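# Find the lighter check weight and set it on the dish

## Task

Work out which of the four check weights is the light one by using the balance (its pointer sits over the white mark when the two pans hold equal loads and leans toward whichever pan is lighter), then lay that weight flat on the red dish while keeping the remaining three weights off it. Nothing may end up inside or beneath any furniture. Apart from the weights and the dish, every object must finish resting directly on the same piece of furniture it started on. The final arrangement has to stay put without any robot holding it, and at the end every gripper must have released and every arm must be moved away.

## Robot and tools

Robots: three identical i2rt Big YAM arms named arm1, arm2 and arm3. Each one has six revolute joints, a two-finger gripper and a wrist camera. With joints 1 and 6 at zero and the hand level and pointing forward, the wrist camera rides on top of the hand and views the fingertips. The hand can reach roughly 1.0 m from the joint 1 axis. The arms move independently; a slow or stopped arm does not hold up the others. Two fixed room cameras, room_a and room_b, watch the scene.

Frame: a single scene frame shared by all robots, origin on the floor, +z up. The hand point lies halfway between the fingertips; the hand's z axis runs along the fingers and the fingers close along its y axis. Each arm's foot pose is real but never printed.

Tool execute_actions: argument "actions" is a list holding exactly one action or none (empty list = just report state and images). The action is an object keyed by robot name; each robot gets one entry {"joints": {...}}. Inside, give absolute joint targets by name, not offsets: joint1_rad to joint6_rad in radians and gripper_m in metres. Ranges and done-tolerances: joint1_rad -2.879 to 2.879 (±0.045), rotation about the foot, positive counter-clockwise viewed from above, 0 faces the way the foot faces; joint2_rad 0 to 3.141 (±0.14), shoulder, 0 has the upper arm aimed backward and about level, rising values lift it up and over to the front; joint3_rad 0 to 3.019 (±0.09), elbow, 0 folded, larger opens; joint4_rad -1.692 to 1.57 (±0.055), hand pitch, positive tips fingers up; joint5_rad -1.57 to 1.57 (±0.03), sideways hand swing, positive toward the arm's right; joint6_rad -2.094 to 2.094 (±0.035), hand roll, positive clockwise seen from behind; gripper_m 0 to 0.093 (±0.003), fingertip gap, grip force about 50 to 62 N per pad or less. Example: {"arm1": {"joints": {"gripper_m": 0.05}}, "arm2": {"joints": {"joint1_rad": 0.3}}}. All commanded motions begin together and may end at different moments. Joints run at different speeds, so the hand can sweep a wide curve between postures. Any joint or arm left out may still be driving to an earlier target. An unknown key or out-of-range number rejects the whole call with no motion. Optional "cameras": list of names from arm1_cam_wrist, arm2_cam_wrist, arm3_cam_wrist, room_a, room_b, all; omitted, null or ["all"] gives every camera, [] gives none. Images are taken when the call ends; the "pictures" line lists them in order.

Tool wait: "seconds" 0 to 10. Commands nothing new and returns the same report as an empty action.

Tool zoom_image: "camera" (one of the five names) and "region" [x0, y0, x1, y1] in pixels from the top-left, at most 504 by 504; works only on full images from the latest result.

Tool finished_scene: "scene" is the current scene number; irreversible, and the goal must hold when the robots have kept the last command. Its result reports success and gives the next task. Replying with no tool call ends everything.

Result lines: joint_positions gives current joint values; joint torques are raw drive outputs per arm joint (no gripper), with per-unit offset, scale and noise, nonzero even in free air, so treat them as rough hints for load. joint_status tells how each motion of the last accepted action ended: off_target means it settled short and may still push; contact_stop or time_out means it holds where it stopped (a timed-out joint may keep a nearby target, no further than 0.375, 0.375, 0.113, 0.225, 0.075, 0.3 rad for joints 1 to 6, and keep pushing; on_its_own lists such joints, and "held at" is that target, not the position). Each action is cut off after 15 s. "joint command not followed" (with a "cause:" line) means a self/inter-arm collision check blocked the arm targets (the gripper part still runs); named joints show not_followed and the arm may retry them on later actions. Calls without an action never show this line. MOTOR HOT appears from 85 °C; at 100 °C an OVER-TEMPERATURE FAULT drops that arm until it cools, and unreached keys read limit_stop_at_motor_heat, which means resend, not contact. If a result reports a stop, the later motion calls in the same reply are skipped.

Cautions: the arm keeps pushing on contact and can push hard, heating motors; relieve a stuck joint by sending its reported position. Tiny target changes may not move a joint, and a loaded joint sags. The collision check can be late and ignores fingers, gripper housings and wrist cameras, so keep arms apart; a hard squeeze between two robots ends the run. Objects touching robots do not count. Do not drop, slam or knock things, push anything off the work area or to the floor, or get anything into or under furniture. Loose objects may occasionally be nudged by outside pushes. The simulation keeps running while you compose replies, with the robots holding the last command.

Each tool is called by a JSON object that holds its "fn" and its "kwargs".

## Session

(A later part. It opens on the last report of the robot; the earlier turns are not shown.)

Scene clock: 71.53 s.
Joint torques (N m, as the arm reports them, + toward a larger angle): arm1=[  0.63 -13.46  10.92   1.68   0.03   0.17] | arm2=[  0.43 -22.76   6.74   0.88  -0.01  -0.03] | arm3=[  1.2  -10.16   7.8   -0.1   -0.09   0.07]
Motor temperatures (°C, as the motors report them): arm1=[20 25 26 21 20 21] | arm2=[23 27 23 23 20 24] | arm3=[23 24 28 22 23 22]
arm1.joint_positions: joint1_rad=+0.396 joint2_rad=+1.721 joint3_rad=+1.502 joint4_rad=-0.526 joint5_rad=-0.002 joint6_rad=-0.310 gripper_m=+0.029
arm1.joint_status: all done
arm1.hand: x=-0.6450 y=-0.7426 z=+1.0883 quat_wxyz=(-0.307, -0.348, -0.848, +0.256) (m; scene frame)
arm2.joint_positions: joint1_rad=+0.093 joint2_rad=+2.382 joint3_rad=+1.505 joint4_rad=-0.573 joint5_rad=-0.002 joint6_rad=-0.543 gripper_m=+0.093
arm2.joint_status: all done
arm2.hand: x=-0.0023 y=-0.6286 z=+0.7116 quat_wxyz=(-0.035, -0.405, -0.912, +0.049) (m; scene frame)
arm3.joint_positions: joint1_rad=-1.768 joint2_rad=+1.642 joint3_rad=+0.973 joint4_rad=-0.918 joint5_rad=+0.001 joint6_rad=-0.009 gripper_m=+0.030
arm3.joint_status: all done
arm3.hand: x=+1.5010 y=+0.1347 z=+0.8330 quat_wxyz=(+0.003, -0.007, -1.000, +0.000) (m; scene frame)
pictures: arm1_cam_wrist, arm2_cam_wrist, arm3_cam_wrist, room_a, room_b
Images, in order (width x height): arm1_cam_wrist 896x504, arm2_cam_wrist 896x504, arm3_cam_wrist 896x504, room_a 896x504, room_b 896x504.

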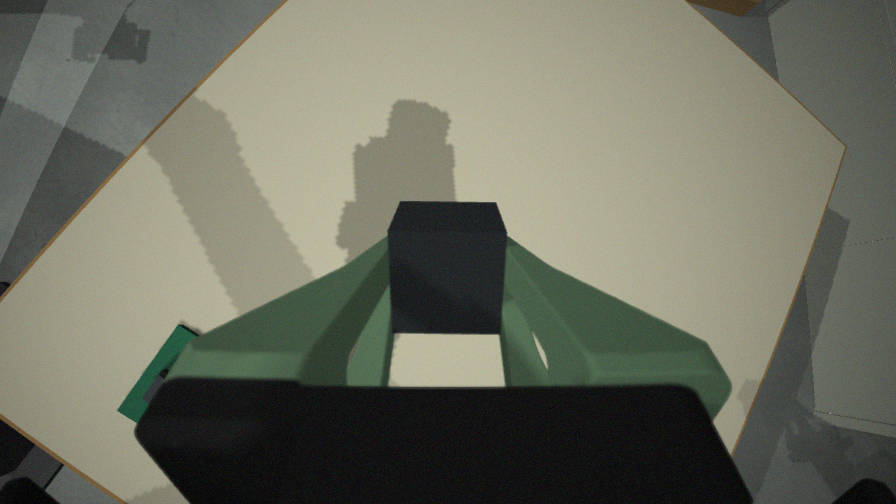

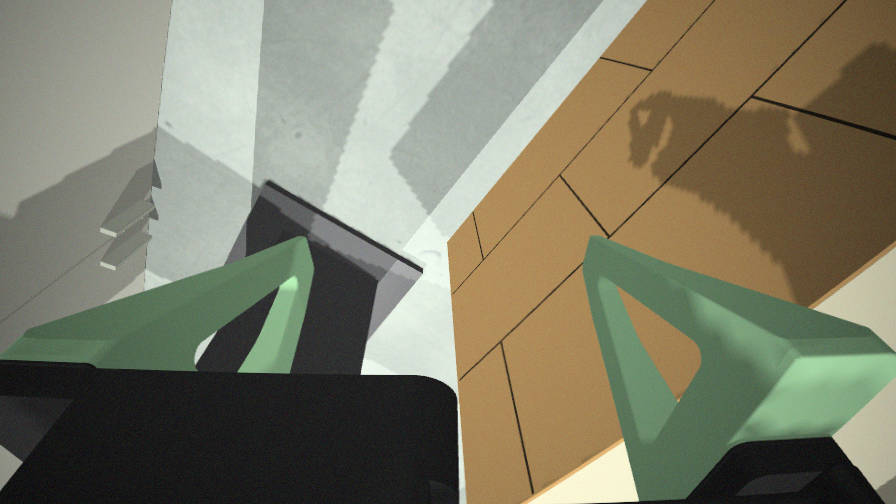

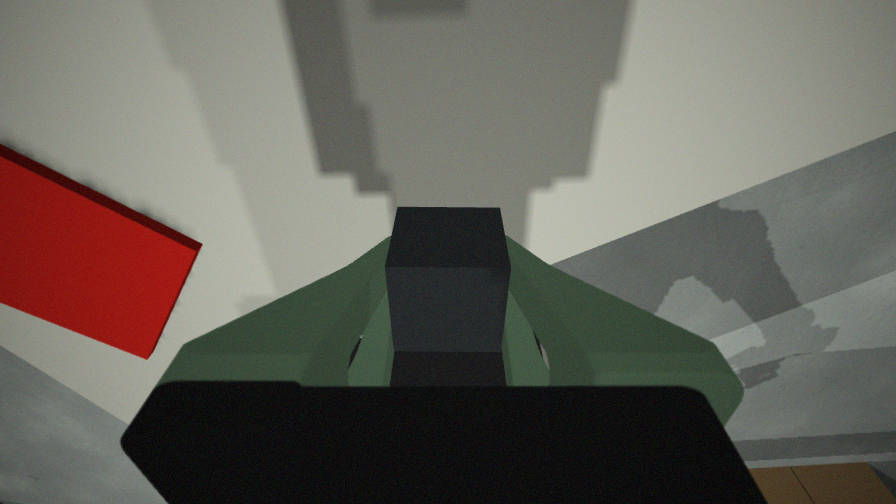

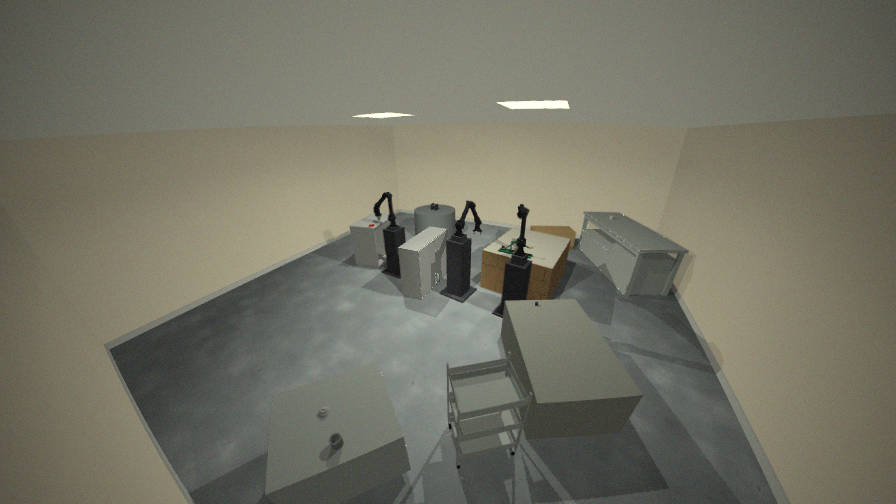

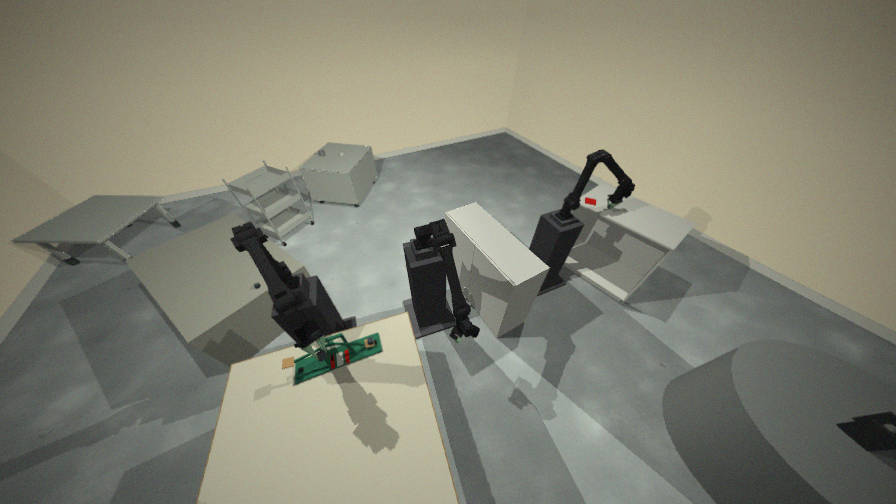

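{"fn": "execute_actions", "kwargs": {"actions": [{"arm1":{"joints":{"joint1_rad":0.893,"joint2_rad":2.405,"joint3_rad":1.668,"joint4_rad":-0.53,"joint6_rad":0.008}},"arm2":{"joints":{"joint6_rad":-1.1}},"arm3":{"joints":{"joint1_rad":-1.72,"joint2_rad":1.70,"joint3_rad":1.10,"joint4_rad":-0.85}}}], "cameras": ["arm1_cam_wrist","arm3_cam_wrist","room_b"]}}

Scene clock: 74.23 s.
Joint torques (N m, as the arm reports them, + toward a larger angle): arm1=[  0.65 -19.91   7.46   0.77   0.01   0.15] | arm2=[  0.46 -22.79   6.72   0.88  -0.05  -0.04] | arm3=[ 0.6  -9.82  9.29  1.27 -0.08  0.07]
Motor temperatures (°C, as the motors report them): arm1=[20 25 26 21 20 21] | arm2=[23 27 23 23 20 24] | arm3=[23 24 28 22 23 22]
arm1.joint_positions: joint1_rad=+0.890 joint2_rad=+2.434 joint3_rad=+1.640 joint4_rad=-0.530 joint5_rad=-0.001 joint6_rad=-0.001 gripper_m=+0.029
arm1.joint_status: all done
arm1.hand: x=-0.4047 y=-0.5035 z=+0.6582 quat_wxyz=(-0.117, -0.291, -0.949, +0.034) (m; scene frame)
arm2.joint_positions: joint1_rad=+0.093 joint2_rad=+2.382 joint3_rad=+1.505 joint4_rad=-0.573 joint5_rad=-0.002 joint6_rad=-1.093 gripper_m=+0.093
arm2.joint_status: all done
arm2.hand: x=-0.0023 y=-0.6286 z=+0.7116 quat_wxyz=(-0.021, -0.142, -0.988, +0.057) (m; scene frame)
arm3.joint_positions: joint1_rad=-1.720 joint2_rad=+1.684 joint3_rad=+1.069 joint4_rad=-0.864 joint5_rad=+0.001 joint6_rad=-0.009 gripper_m=+0.030
arm3.joint_status: all done
arm3.hand: x=+1.5552 y=+0.1558 z=+0.8469 quat_wxyz=(-0.052, +0.017, -0.999, +0.000) (m; scene frame)
pictures: arm1_cam_wrist, arm3_cam_wrist, room_b
Images, in order (width x height): arm1_cam_wrist 896x504, arm3_cam_wrist 896x504, room_b 896x504.

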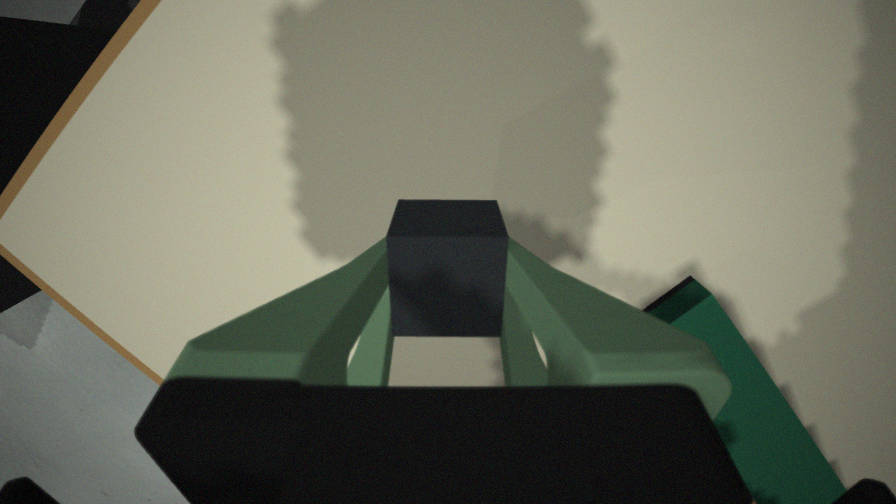

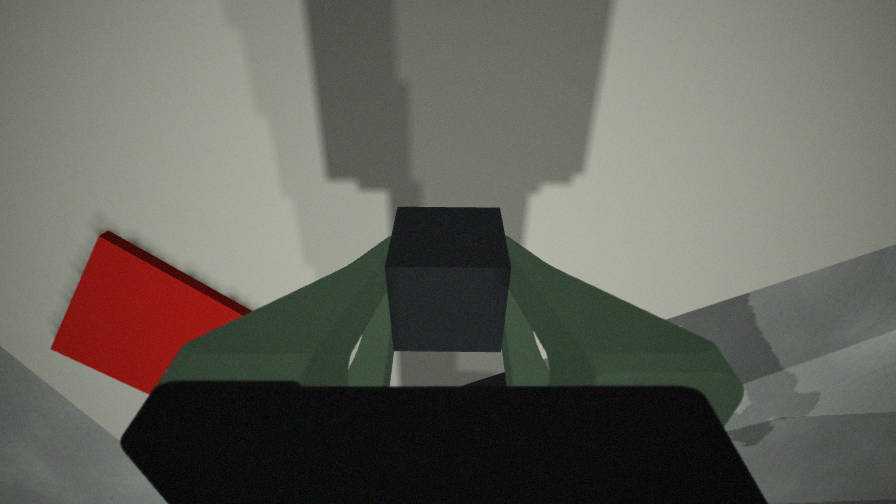

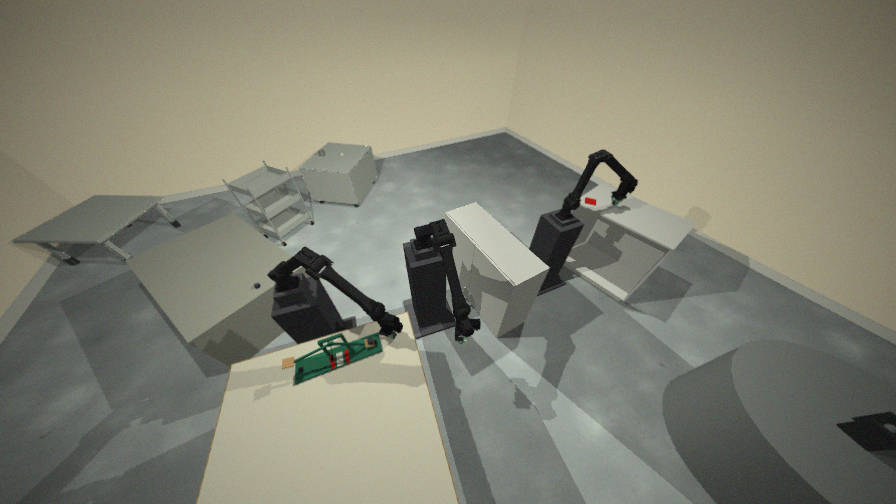

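{"fn": "zoom_image", "kwargs": {"camera": "arm1_cam_wrist", "region": [360, 160, 560, 350]}}

{"fn": "zoom_image", "kwargs": {"camera": "arm1_cam_wrist", "region": [600, 240, 800, 400]}}

{"fn": "zoom_image", "kwargs": {"camera": "room_b", "region": [340, 295, 440, 365]}}

Region (360, 160, 560, 350) of arm1_cam_wrist's 896x504 image, scaled by 2.520, with more detail than that image has; it fills the top 479 rows of this view, and the rest is white.

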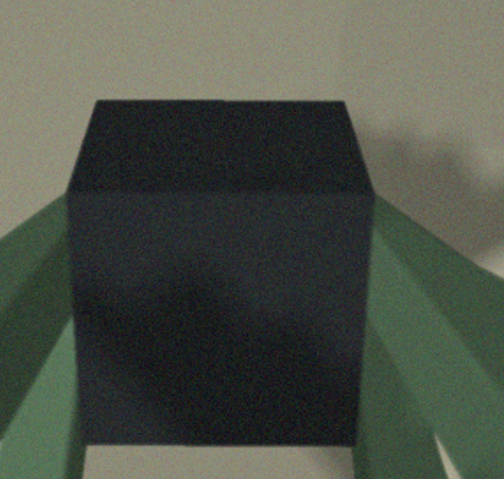

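Region (600, 240, 800, 400) of arm1_cam_wrist's 896x504 image, scaled by 2.520, with more detail than that image has; it fills the top 403 rows of this view, and the rest is white.

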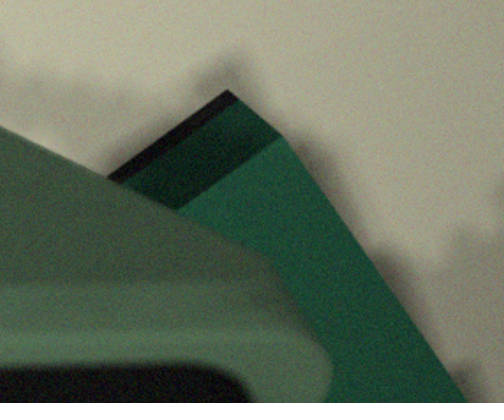

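Region (340, 295, 440, 365) of room_b's 896x504 image, scaled by 5.040, with more detail than that image has; it fills the top 353 rows of this view, and the rest is white.

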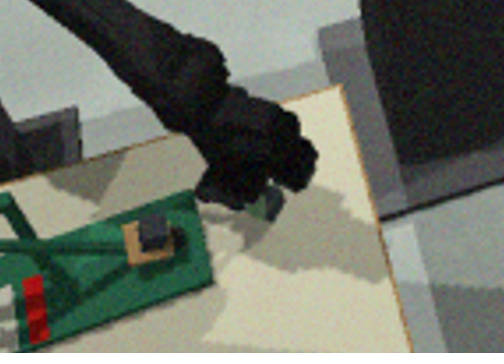

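{"fn": "execute_actions", "kwargs": {"actions": [{"arm1":{"joints":{"joint2_rad":2.462}},"arm2":{"joints":{"joint2_rad":2.43,"joint6_rad":-1.3}},"arm3":{"joints":{"joint2_rad":1.836}}}], "cameras": ["arm1_cam_wrist","arm3_cam_wrist","room_b"]}}

Scene clock: 78.53 s.
Joint torques (N m, as the arm reports them, + toward a larger angle): arm1=[  0.62 -18.12   7.29   0.71   0.01   0.15] | arm2=[  0.48 -22.57   6.68   0.72  -0.06  -0.03] | arm3=[  0.76 -11.34   8.11   0.9   -0.08   0.07]
Motor temperatures (°C, as the motors report them): arm1=[20 26 26 21 20 21] | arm2=[23 27 23 23 20 24] | arm3=[23 24 29 22 23 22]
arm1.joint_positions: joint1_rad=+0.890 joint2_rad=+2.464 joint3_rad=+1.640 joint4_rad=-0.530 joint5_rad=-0.001 joint6_rad=-0.001 gripper_m=+0.029
arm1.joint_status: all done
arm1.hand: x=-0.4128 y=-0.4979 z=+0.6385 quat_wxyz=(-0.103, -0.291, -0.951, +0.030) (m; scene frame)
arm2.joint_positions: joint1_rad=+0.093 joint2_rad=+2.438 joint3_rad=+1.499 joint4_rad=-0.573 joint5_rad=-0.002 joint6_rad=-1.293 gripper_m=+0.093
arm2.joint_status: all done
arm2.hand: x=-0.0065 y=-0.6065 z=+0.6776 quat_wxyz=(-0.008, -0.043, -0.999, +0.028) (m; scene frame)
arm3.joint_positions: joint1_rad=-1.720 joint2_rad=+1.829 joint3_rad=+1.073 joint4_rad=-0.862 joint5_rad=+0.001 joint6_rad=-0.009 gripper_m=+0.030
arm3.joint_status: all done
arm3.hand: x=+1.5396 y=+0.1555 z=+0.7841 quat_wxyz=(+0.018, +0.017, -1.000, +0.000) (m; scene frame)
pictures: arm1_cam_wrist, arm3_cam_wrist, room_b
Images, in order (width x height): arm1_cam_wrist 896x504, arm3_cam_wrist 896x504, room_b 896x504.

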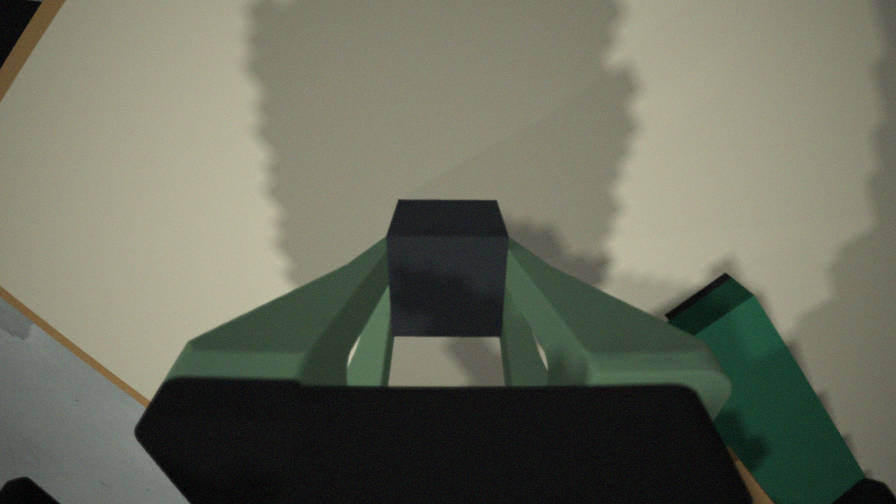

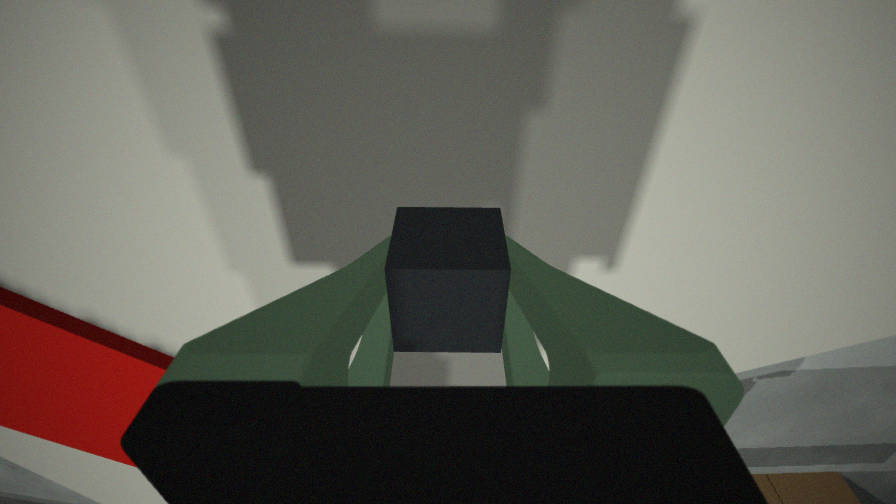

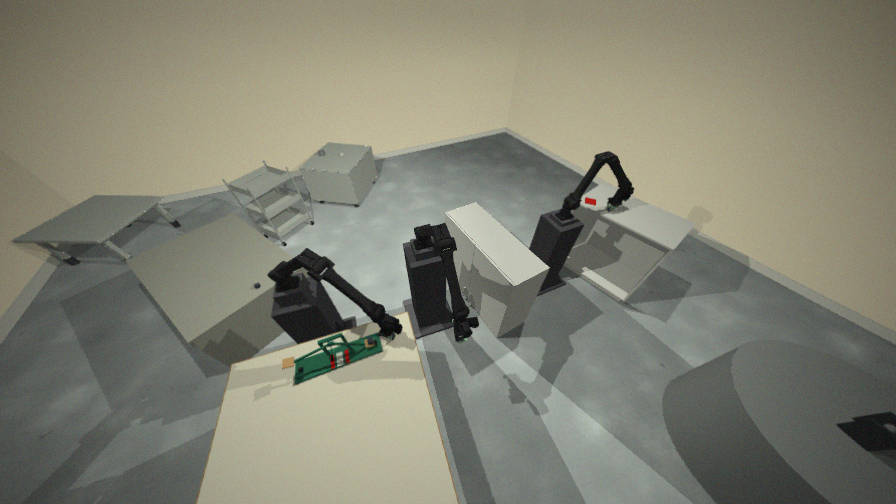

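{"fn": "zoom_image", "kwargs": {"camera": "arm1_cam_wrist", "region": [640, 240, 840, 400]}}

Region (640, 240, 840, 400) of arm1_cam_wrist's 896x504 image, scaled by 2.520, with more detail than that image has; it fills the top 403 rows of this view, and the rest is white.

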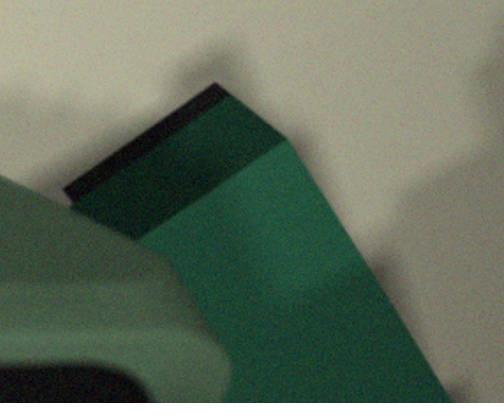

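{"fn": "execute_actions", "kwargs": {"actions": [{"arm1":{"joints":{"gripper_m":0.093}},"arm3":{"joints":{"gripper_m":0.093}}}], "cameras": ["arm1_cam_wrist","arm3_cam_wrist"]}}

Scene clock: 85.43 s.
Joint torques (N m, as the arm reports them, + toward a larger angle): arm1=[  0.64 -18.11   7.31   0.73   0.01   0.14] | arm2=[  0.39 -22.76   6.64   0.73  -0.05  -0.04] | arm3=[  0.57 -11.19   8.     0.92  -0.08   0.07]
Motor temperatures (°C, as the motors report them): arm1=[20 26 26 21 20 21] | arm2=[23 27 23 23 20 24] | arm3=[23 24 29 22 23 22]
arm1.joint_positions: joint1_rad=+0.890 joint2_rad=+2.464 joint3_rad=+1.640 joint4_rad=-0.530 joint5_rad=-0.001 joint6_rad=+0.000 gripper_m=+0.093
arm1.joint_status: all done
arm1.hand: x=-0.4128 y=-0.4979 z=+0.6385 quat_wxyz=(-0.103, -0.291, -0.951, +0.030) (m; scene frame)
arm2.joint_positions: joint1_rad=+0.093 joint2_rad=+2.438 joint3_rad=+1.499 joint4_rad=-0.573 joint5_rad=-0.002 joint6_rad=-1.293 gripper_m=+0.093
arm2.joint_status: not commanded
arm2.hand: x=-0.0065 y=-0.6065 z=+0.6776 quat_wxyz=(-0.008, -0.043, -0.999, +0.028) (m; scene frame)
arm3.joint_positions: joint1_rad=-1.720 joint2_rad=+1.829 joint3_rad=+1.073 joint4_rad=-0.862 joint5_rad=+0.001 joint6_rad=-0.009 gripper_m=+0.093
arm3.joint_status: all done
arm3.hand: x=+1.5398 y=+0.1555 z=+0.7842 quat_wxyz=(+0.018, +0.017, -1.000, +0.000) (m; scene frame)
pictures: arm1_cam_wrist, arm3_cam_wrist
Images, in order (width x height): arm1_cam_wrist 896x504, arm3_cam_wrist 896x504.

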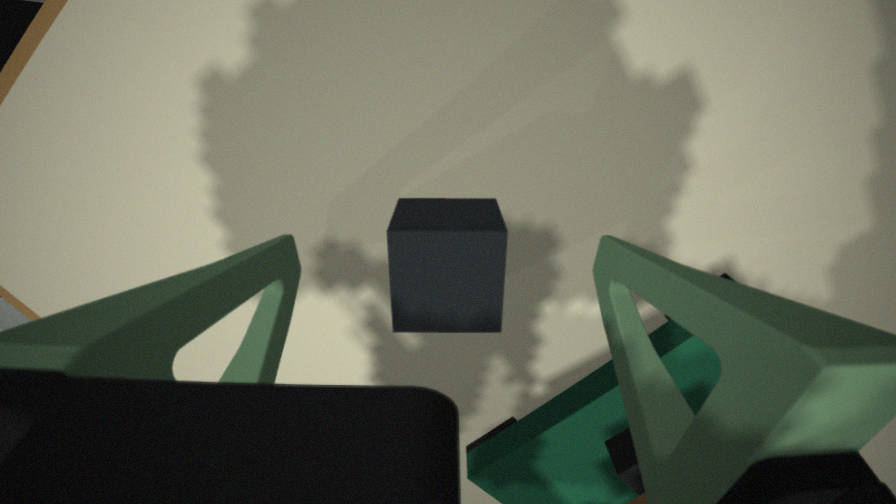

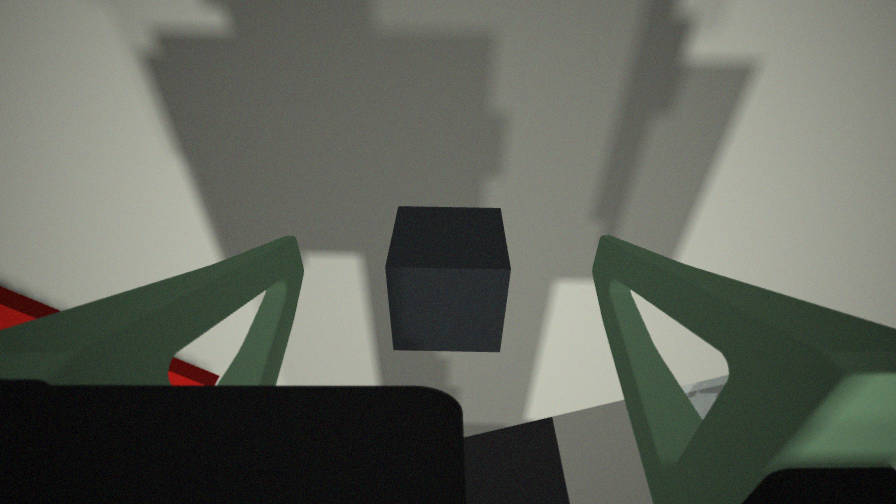

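{"fn": "execute_actions", "kwargs": {"actions": []}}

Scene clock: 86.73 s.
Joint torques (N m, as the arm reports them, + toward a larger angle): arm1=[  0.64 -18.09   7.29   0.72   0.01   0.14] | arm2=[  0.49 -22.71   6.62   0.71  -0.06  -0.05] | arm3=[  0.44 -11.48   8.08   0.9   -0.09   0.07]
Motor temperatures (°C, as the motors report them): arm1=[20 26 26 21 20 21] | arm2=[23 27 23 23 20 24] | arm3=[23 24 29 22 23 22]
arm1.joint_positions: joint1_rad=+0.890 joint2_rad=+2.464 joint3_rad=+1.640 joint4_rad=-0.530 joint5_rad=-0.001 joint6_rad=+0.000 gripper_m=+0.093
arm1.joint_status: all done
arm1.hand: x=-0.4128 y=-0.4979 z=+0.6385 quat_wxyz=(-0.103, -0.291, -0.951, +0.030) (m; scene frame)
arm2.joint_positions: joint1_rad=+0.093 joint2_rad=+2.438 joint3_rad=+1.499 joint4_rad=-0.573 joint5_rad=-0.002 joint6_rad=-1.293 gripper_m=+0.093
arm2.joint_status: not commanded
arm2.hand: x=-0.0065 y=-0.6065 z=+0.6776 quat_wxyz=(-0.008, -0.043, -0.999, +0.028) (m; scene frame)
arm3.joint_positions: joint1_rad=-1.720 joint2_rad=+1.829 joint3_rad=+1.073 joint4_rad=-0.862 joint5_rad=+0.001 joint6_rad=-0.009 gripper_m=+0.093
arm3.joint_status: all done
arm3.hand: x=+1.5398 y=+0.1555 z=+0.7842 quat_wxyz=(+0.018, +0.017, -1.000, +0.000) (m; scene frame)
pictures: arm1_cam_wrist, arm2_cam_wrist, arm3_cam_wrist, room_a, room_b
Images, in order (width x height): arm1_cam_wrist 896x504, arm2_cam_wrist 896x504, arm3_cam_wrist 896x504, room_a 896x504, room_b 896x504.

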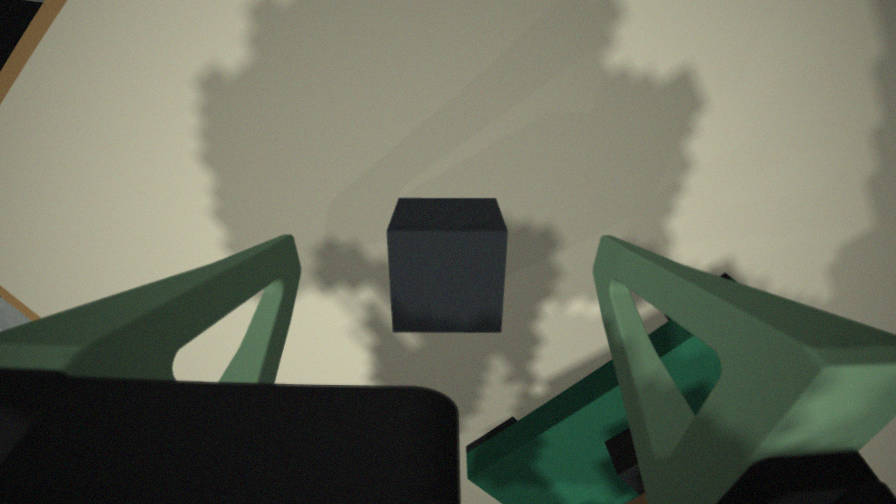

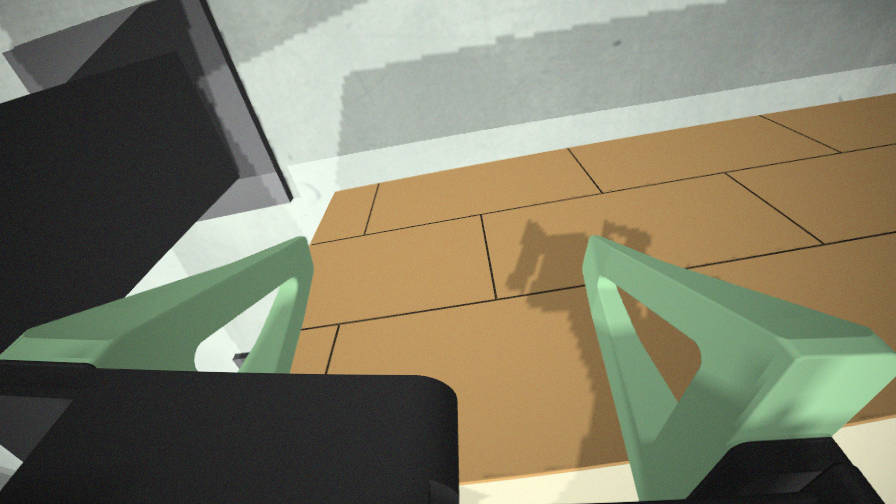

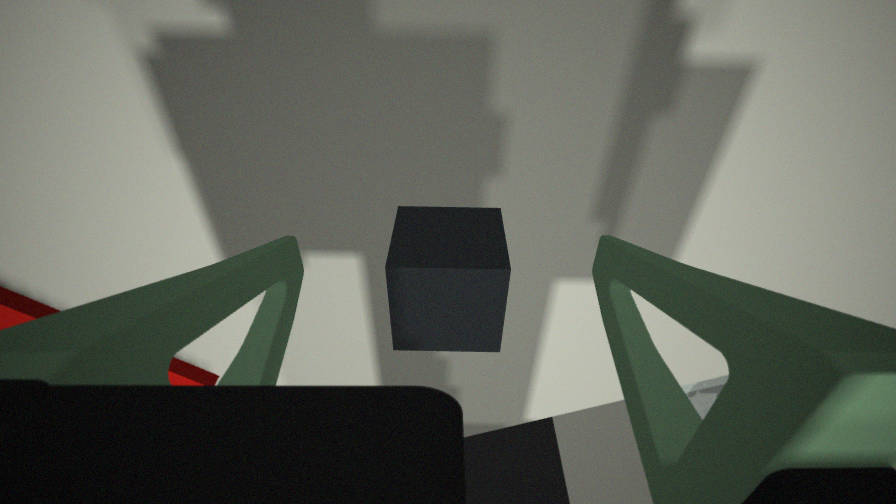

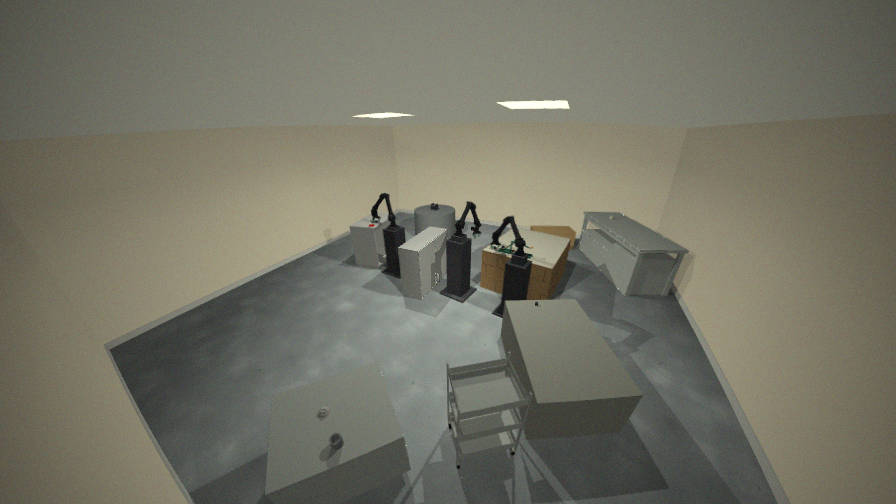

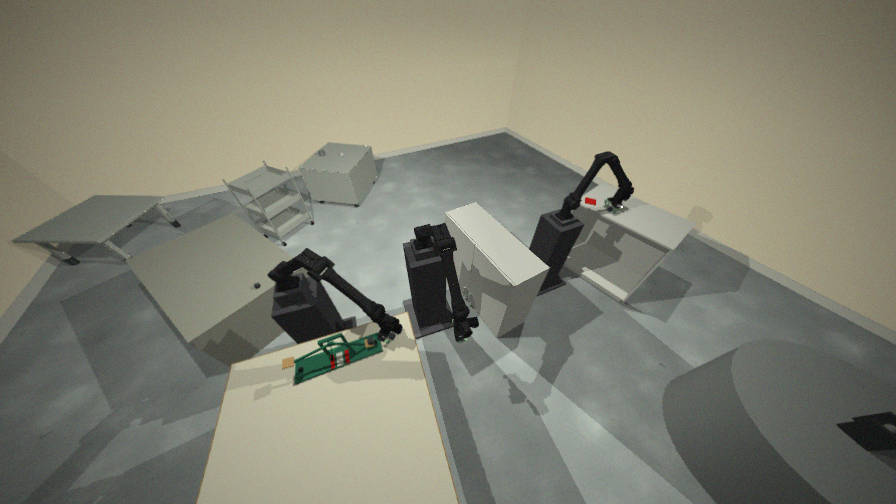

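{"fn": "zoom_image", "kwargs": {"camera": "room_b", "region": [260, 220, 500, 400]}}

{"fn": "zoom_image", "kwargs": {"camera": "room_a", "region": [340, 180, 600, 320]}}

Region (260, 220, 500, 400) of room_b's 896x504 image, scaled by 2.100, with more detail than that image has; it fills the top 378 rows of this view, and the rest is white.

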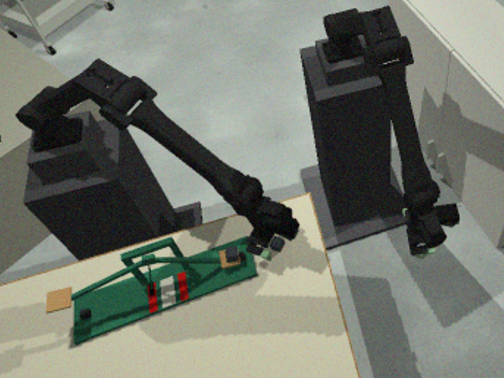

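Region (340, 180, 600, 320) of room_a's 896x504 image, scaled by 1.938, with more detail than that image has; it fills the top 271 rows of this view, and the rest is white.

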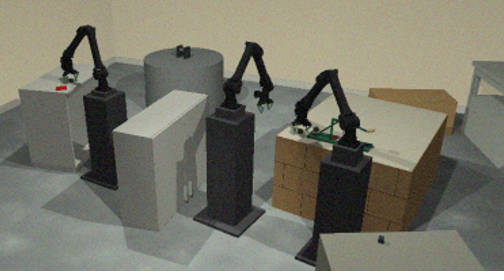

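{"fn": "zoom_image", "kwargs": {"camera": "room_b", "region": [390, 140, 710, 350]}}

Region (390, 140, 710, 350) of room_b's 896x504 image, scaled by 1.575, with more detail than that image has; it fills the top 331 rows of this view, and the rest is white.

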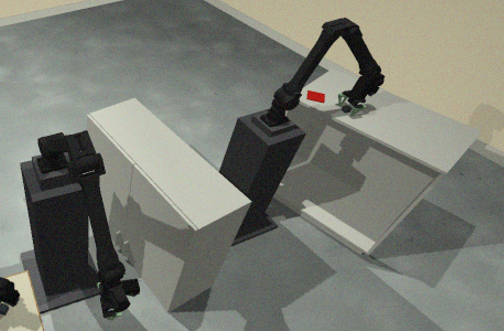

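{"fn": "execute_actions", "kwargs": {"actions": [{"arm1":{"joints":{"joint1_rad":0.2,"joint2_rad":1.95,"joint4_rad":-0.3}},"arm2":{"joints":{"joint1_rad":-0.643,"joint2_rad":2.49,"joint6_rad":-1.52}},"arm3":{"joints":{"joint2_rad":1.72,"joint3_rad":1.29,"joint4_rad":-1.0,"joint6_rad":0.55}}}], "cameras": ["arm2_cam_wrist","arm3_cam_wrist","room_b"]}}

Scene clock: 105.67 s.
Joint torques (N m, as the arm reports them, + toward a larger angle): arm1=[  0.14 -17.46   8.48   1.7   -0.04   0.11] | arm2=[ -0.44 -22.23   5.91   0.63  -0.02  -0.03] | arm3=[  0.58 -10.65   8.72   0.06  -0.02   0.08]
Motor temperatures (°C, as the motors report them): arm1=[20 27 26 21 20 21] | arm2=[23 27 23 23 20 24] | arm3=[23 25 29 22 23 22]
arm1.joint_positions: joint1_rad=+0.203 joint2_rad=+1.962 joint3_rad=+1.664 joint4_rad=-0.299 joint5_rad=+0.001 joint6_rad=+0.003 gripper_m=+0.093
arm1.joint_status: all done
arm1.hand: x=-0.7425 y=-0.8875 z=+1.0472 quat_wxyz=(-0.375, -0.530, -0.708, +0.278) (m; scene frame)
arm2.joint_positions: joint1_rad=-0.636 joint2_rad=+2.498 joint3_rad=+1.499 joint4_rad=-0.574 joint5_rad=-0.003 joint6_rad=-1.514 gripper_m=+0.093
arm2.joint_status: all done
arm2.hand: x=-0.4118 y=-0.5144 z=+0.6437 quat_wxyz=(-0.002, -0.292, -0.956, -0.001) (m; scene frame)
arm3.joint_positions: joint1_rad=-1.720 joint2_rad=+1.699 joint3_rad=+1.278 joint4_rad=-0.983 joint5_rad=+0.001 joint6_rad=+0.539 gripper_m=+0.093
arm3.joint_status: all done
arm3.hand: x=+1.6149 y=+0.1572 z=+0.9124 quat_wxyz=(-0.085, -0.253, -0.963, -0.025) (m; scene frame)
pictures: arm2_cam_wrist, arm3_cam_wrist, room_b
Images, in order (width x height): arm2_cam_wrist 896x504, arm3_cam_wrist 896x504, room_b 896x504.

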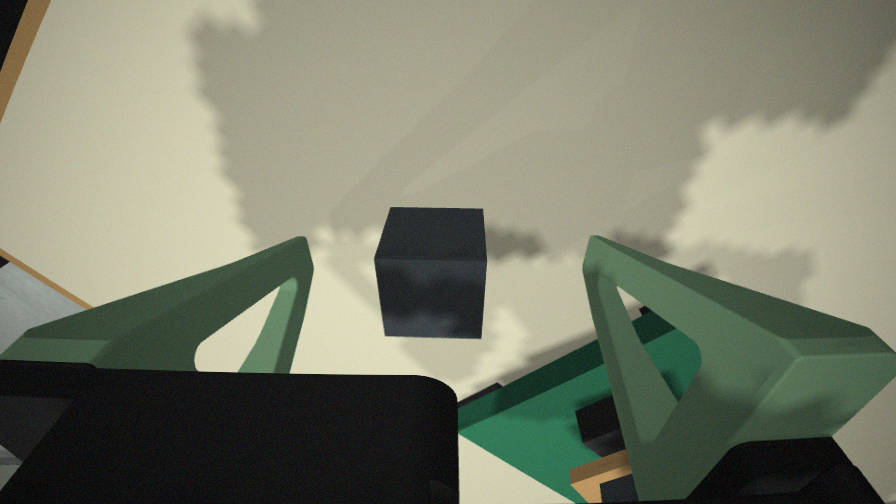

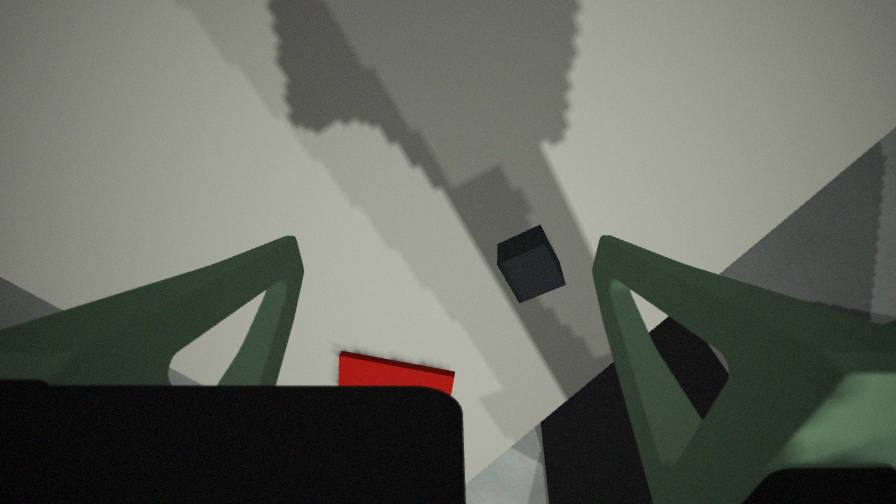

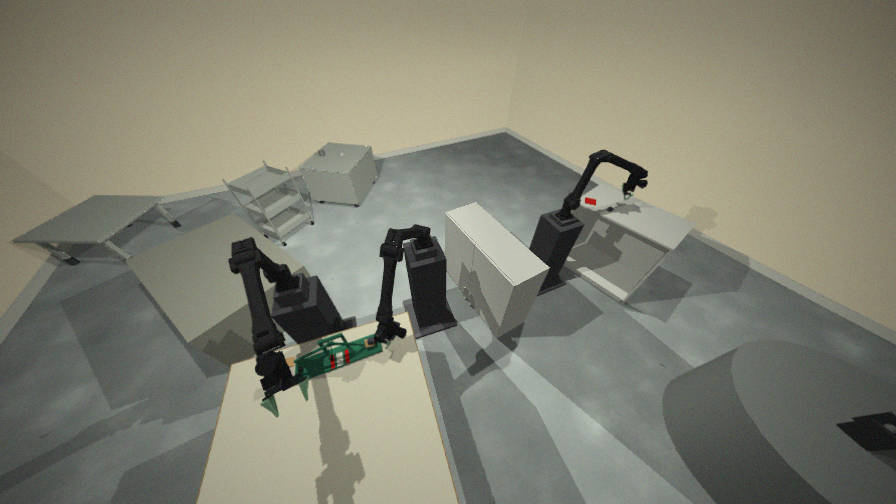

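{"fn": "execute_actions", "kwargs": {"actions": [{"arm2":{"joints":{"gripper_m":0.022}}}], "cameras": ["arm2_cam_wrist"]}}

Scene clock: 106.83 s.
Joint torques (N m, as the arm reports them, + toward a larger angle): arm1=[  0.1  -17.63   8.52   1.63  -0.03   0.11] | arm2=[ -0.48 -22.46   6.11   0.62  -0.01  -0.03] | arm3=[  0.56 -10.75   8.69   0.07  -0.02   0.08]
Motor temperatures (°C, as the motors report them): arm1=[20 27 26 21 20 21] | arm2=[23 27 23 23 20 24] | arm3=[23 25 29 22 23 22]
arm1.joint_positions: joint1_rad=+0.203 joint2_rad=+1.962 joint3_rad=+1.664 joint4_rad=-0.299 joint5_rad=+0.001 joint6_rad=+0.003 gripper_m=+0.093
arm1.joint_status: not commanded
arm1.hand: x=-0.7425 y=-0.8875 z=+1.0472 quat_wxyz=(-0.375, -0.530, -0.708, +0.278) (m; scene frame)
arm2.joint_positions: joint1_rad=-0.636 joint2_rad=+2.498 joint3_rad=+1.499 joint4_rad=-0.574 joint5_rad=-0.003 joint6_rad=-1.514 gripper_m=+0.029
arm2.joint_status: gripper_m off_target (ended at +0.029, target +0.022)
arm2.hand: x=-0.4118 y=-0.5144 z=+0.6437 quat_wxyz=(-0.002, -0.292, -0.956, -0.001) (m; scene frame)
arm3.joint_positions: joint1_rad=-1.720 joint2_rad=+1.699 joint3_rad=+1.278 joint4_rad=-0.983 joint5_rad=+0.001 joint6_rad=+0.539 gripper_m=+0.093
arm3.joint_status: not commanded
arm3.hand: x=+1.6149 y=+0.1572 z=+0.9124 quat_wxyz=(-0.085, -0.253, -0.963, -0.025) (m; scene frame)
pictures: arm2_cam_wrist
Images, in order (width x height): arm2_cam_wrist 896x504.

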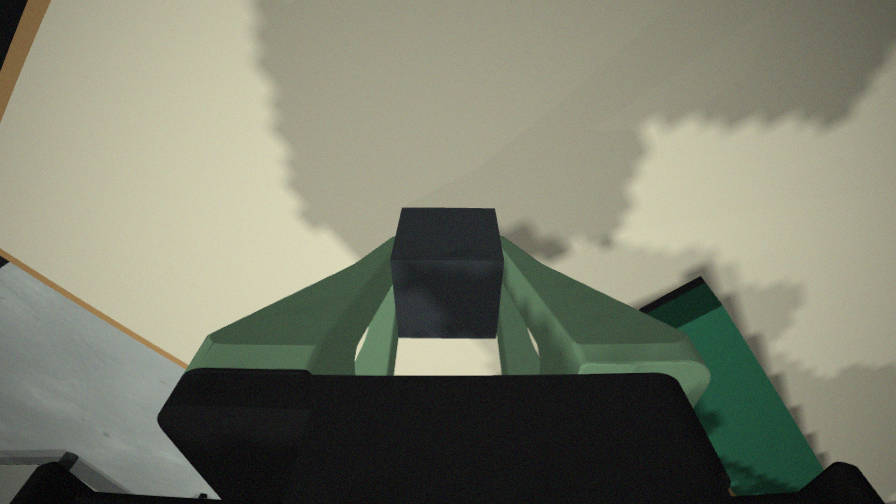

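{"fn": "execute_actions", "kwargs": {"actions": [{"arm2":{"joints":{"joint1_rad":1.858,"joint2_rad":2.335,"joint3_rad":1.78,"joint4_rad":-0.955,"joint6_rad":-1.056}},"arm3":{"joints":{"joint1_rad":0.72,"joint2_rad":1.93,"joint3_rad":1.62,"joint4_rad":-1.06,"joint6_rad":1.578}}}], "cameras": ["arm2_cam_wrist","arm3_cam_wrist","room_b"]}}

Scene clock: 112.53 s.
Joint torques (N m, as the arm reports them, + toward a larger angle): arm1=[  0.09 -17.42   8.49   1.6   -0.03   0.11] | arm2=[  0.45 -24.96   9.13   0.15  -0.06   0.1 ] | arm3=[ -0.2  -15.44   9.17   0.1    0.1    0.07]
Motor temperatures (°C, as the motors report them): arm1=[20 27 27 21 20 21] | arm2=[23 28 23 23 20 24] | arm3=[23 25 29 22 23 22]
arm1.joint_positions: joint1_rad=+0.203 joint2_rad=+1.962 joint3_rad=+1.664 joint4_rad=-0.299 joint5_rad=+0.001 joint6_rad=+0.003 gripper_m=+0.093
arm1.joint_status: not commanded
arm1.hand: x=-0.7425 y=-0.8875 z=+1.0472 quat_wxyz=(-0.375, -0.530, -0.708, +0.278) (m; scene frame)
arm2.joint_positions: joint1_rad=+1.851 joint2_rad=+2.348 joint3_rad=+1.772 joint4_rad=-0.944 joint5_rad=-0.002 joint6_rad=-1.063 gripper_m=+0.029
arm2.joint_status: all done
arm2.hand: x=+0.5009 y=+0.2246 z=+0.8064 quat_wxyz=(-0.024, +0.660, -0.751, +0.008) (m; scene frame)
arm3.joint_positions: joint1_rad=+0.726 joint2_rad=+1.921 joint3_rad=+1.605 joint4_rad=-1.044 joint5_rad=+0.000 joint6_rad=+1.567 gripper_m=+0.093
arm3.joint_status: all done
arm3.hand: x=+0.5951 y=+0.5371 z=+0.9065 quat_wxyz=(+0.040, +0.434, -0.895, -0.093) (m; scene frame)
pictures: arm2_cam_wrist, arm3_cam_wrist, room_b
Images, in order (width x height): arm2_cam_wrist 896x504, arm3_cam_wrist 896x504, room_b 896x504.

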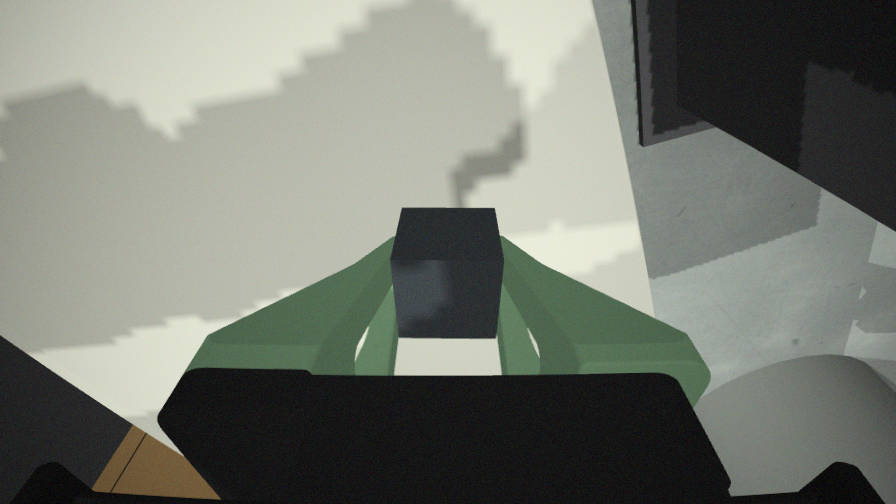

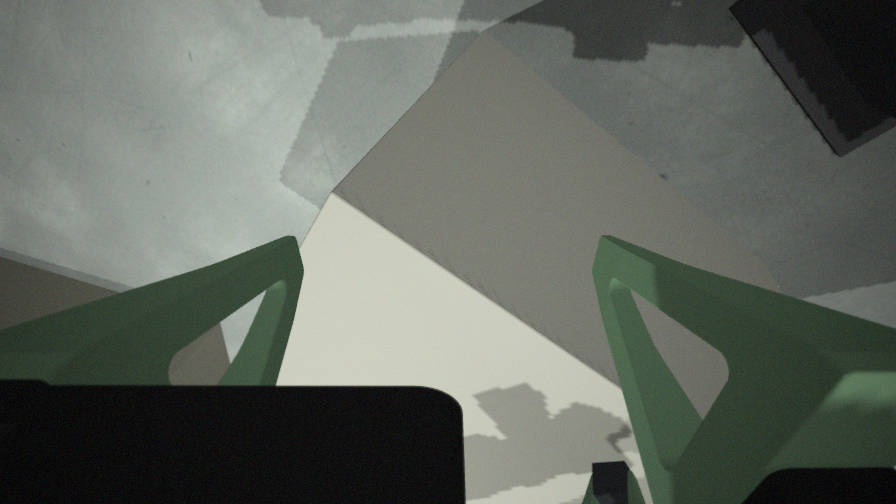

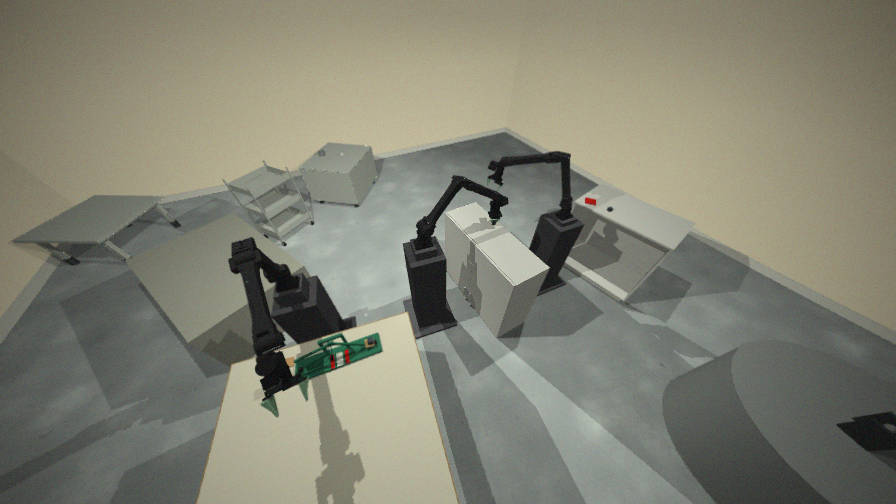

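{"fn": "zoom_image", "kwargs": {"camera": "arm3_cam_wrist", "region": [540, 384, 700, 504]}}

Region (540, 384, 700, 504) of arm3_cam_wrist's 896x504 image, scaled by 3.150, with more detail than that image has; it fills the top 378 rows of this view, and the rest is white.

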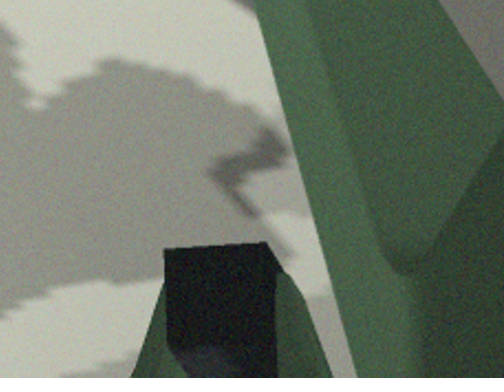

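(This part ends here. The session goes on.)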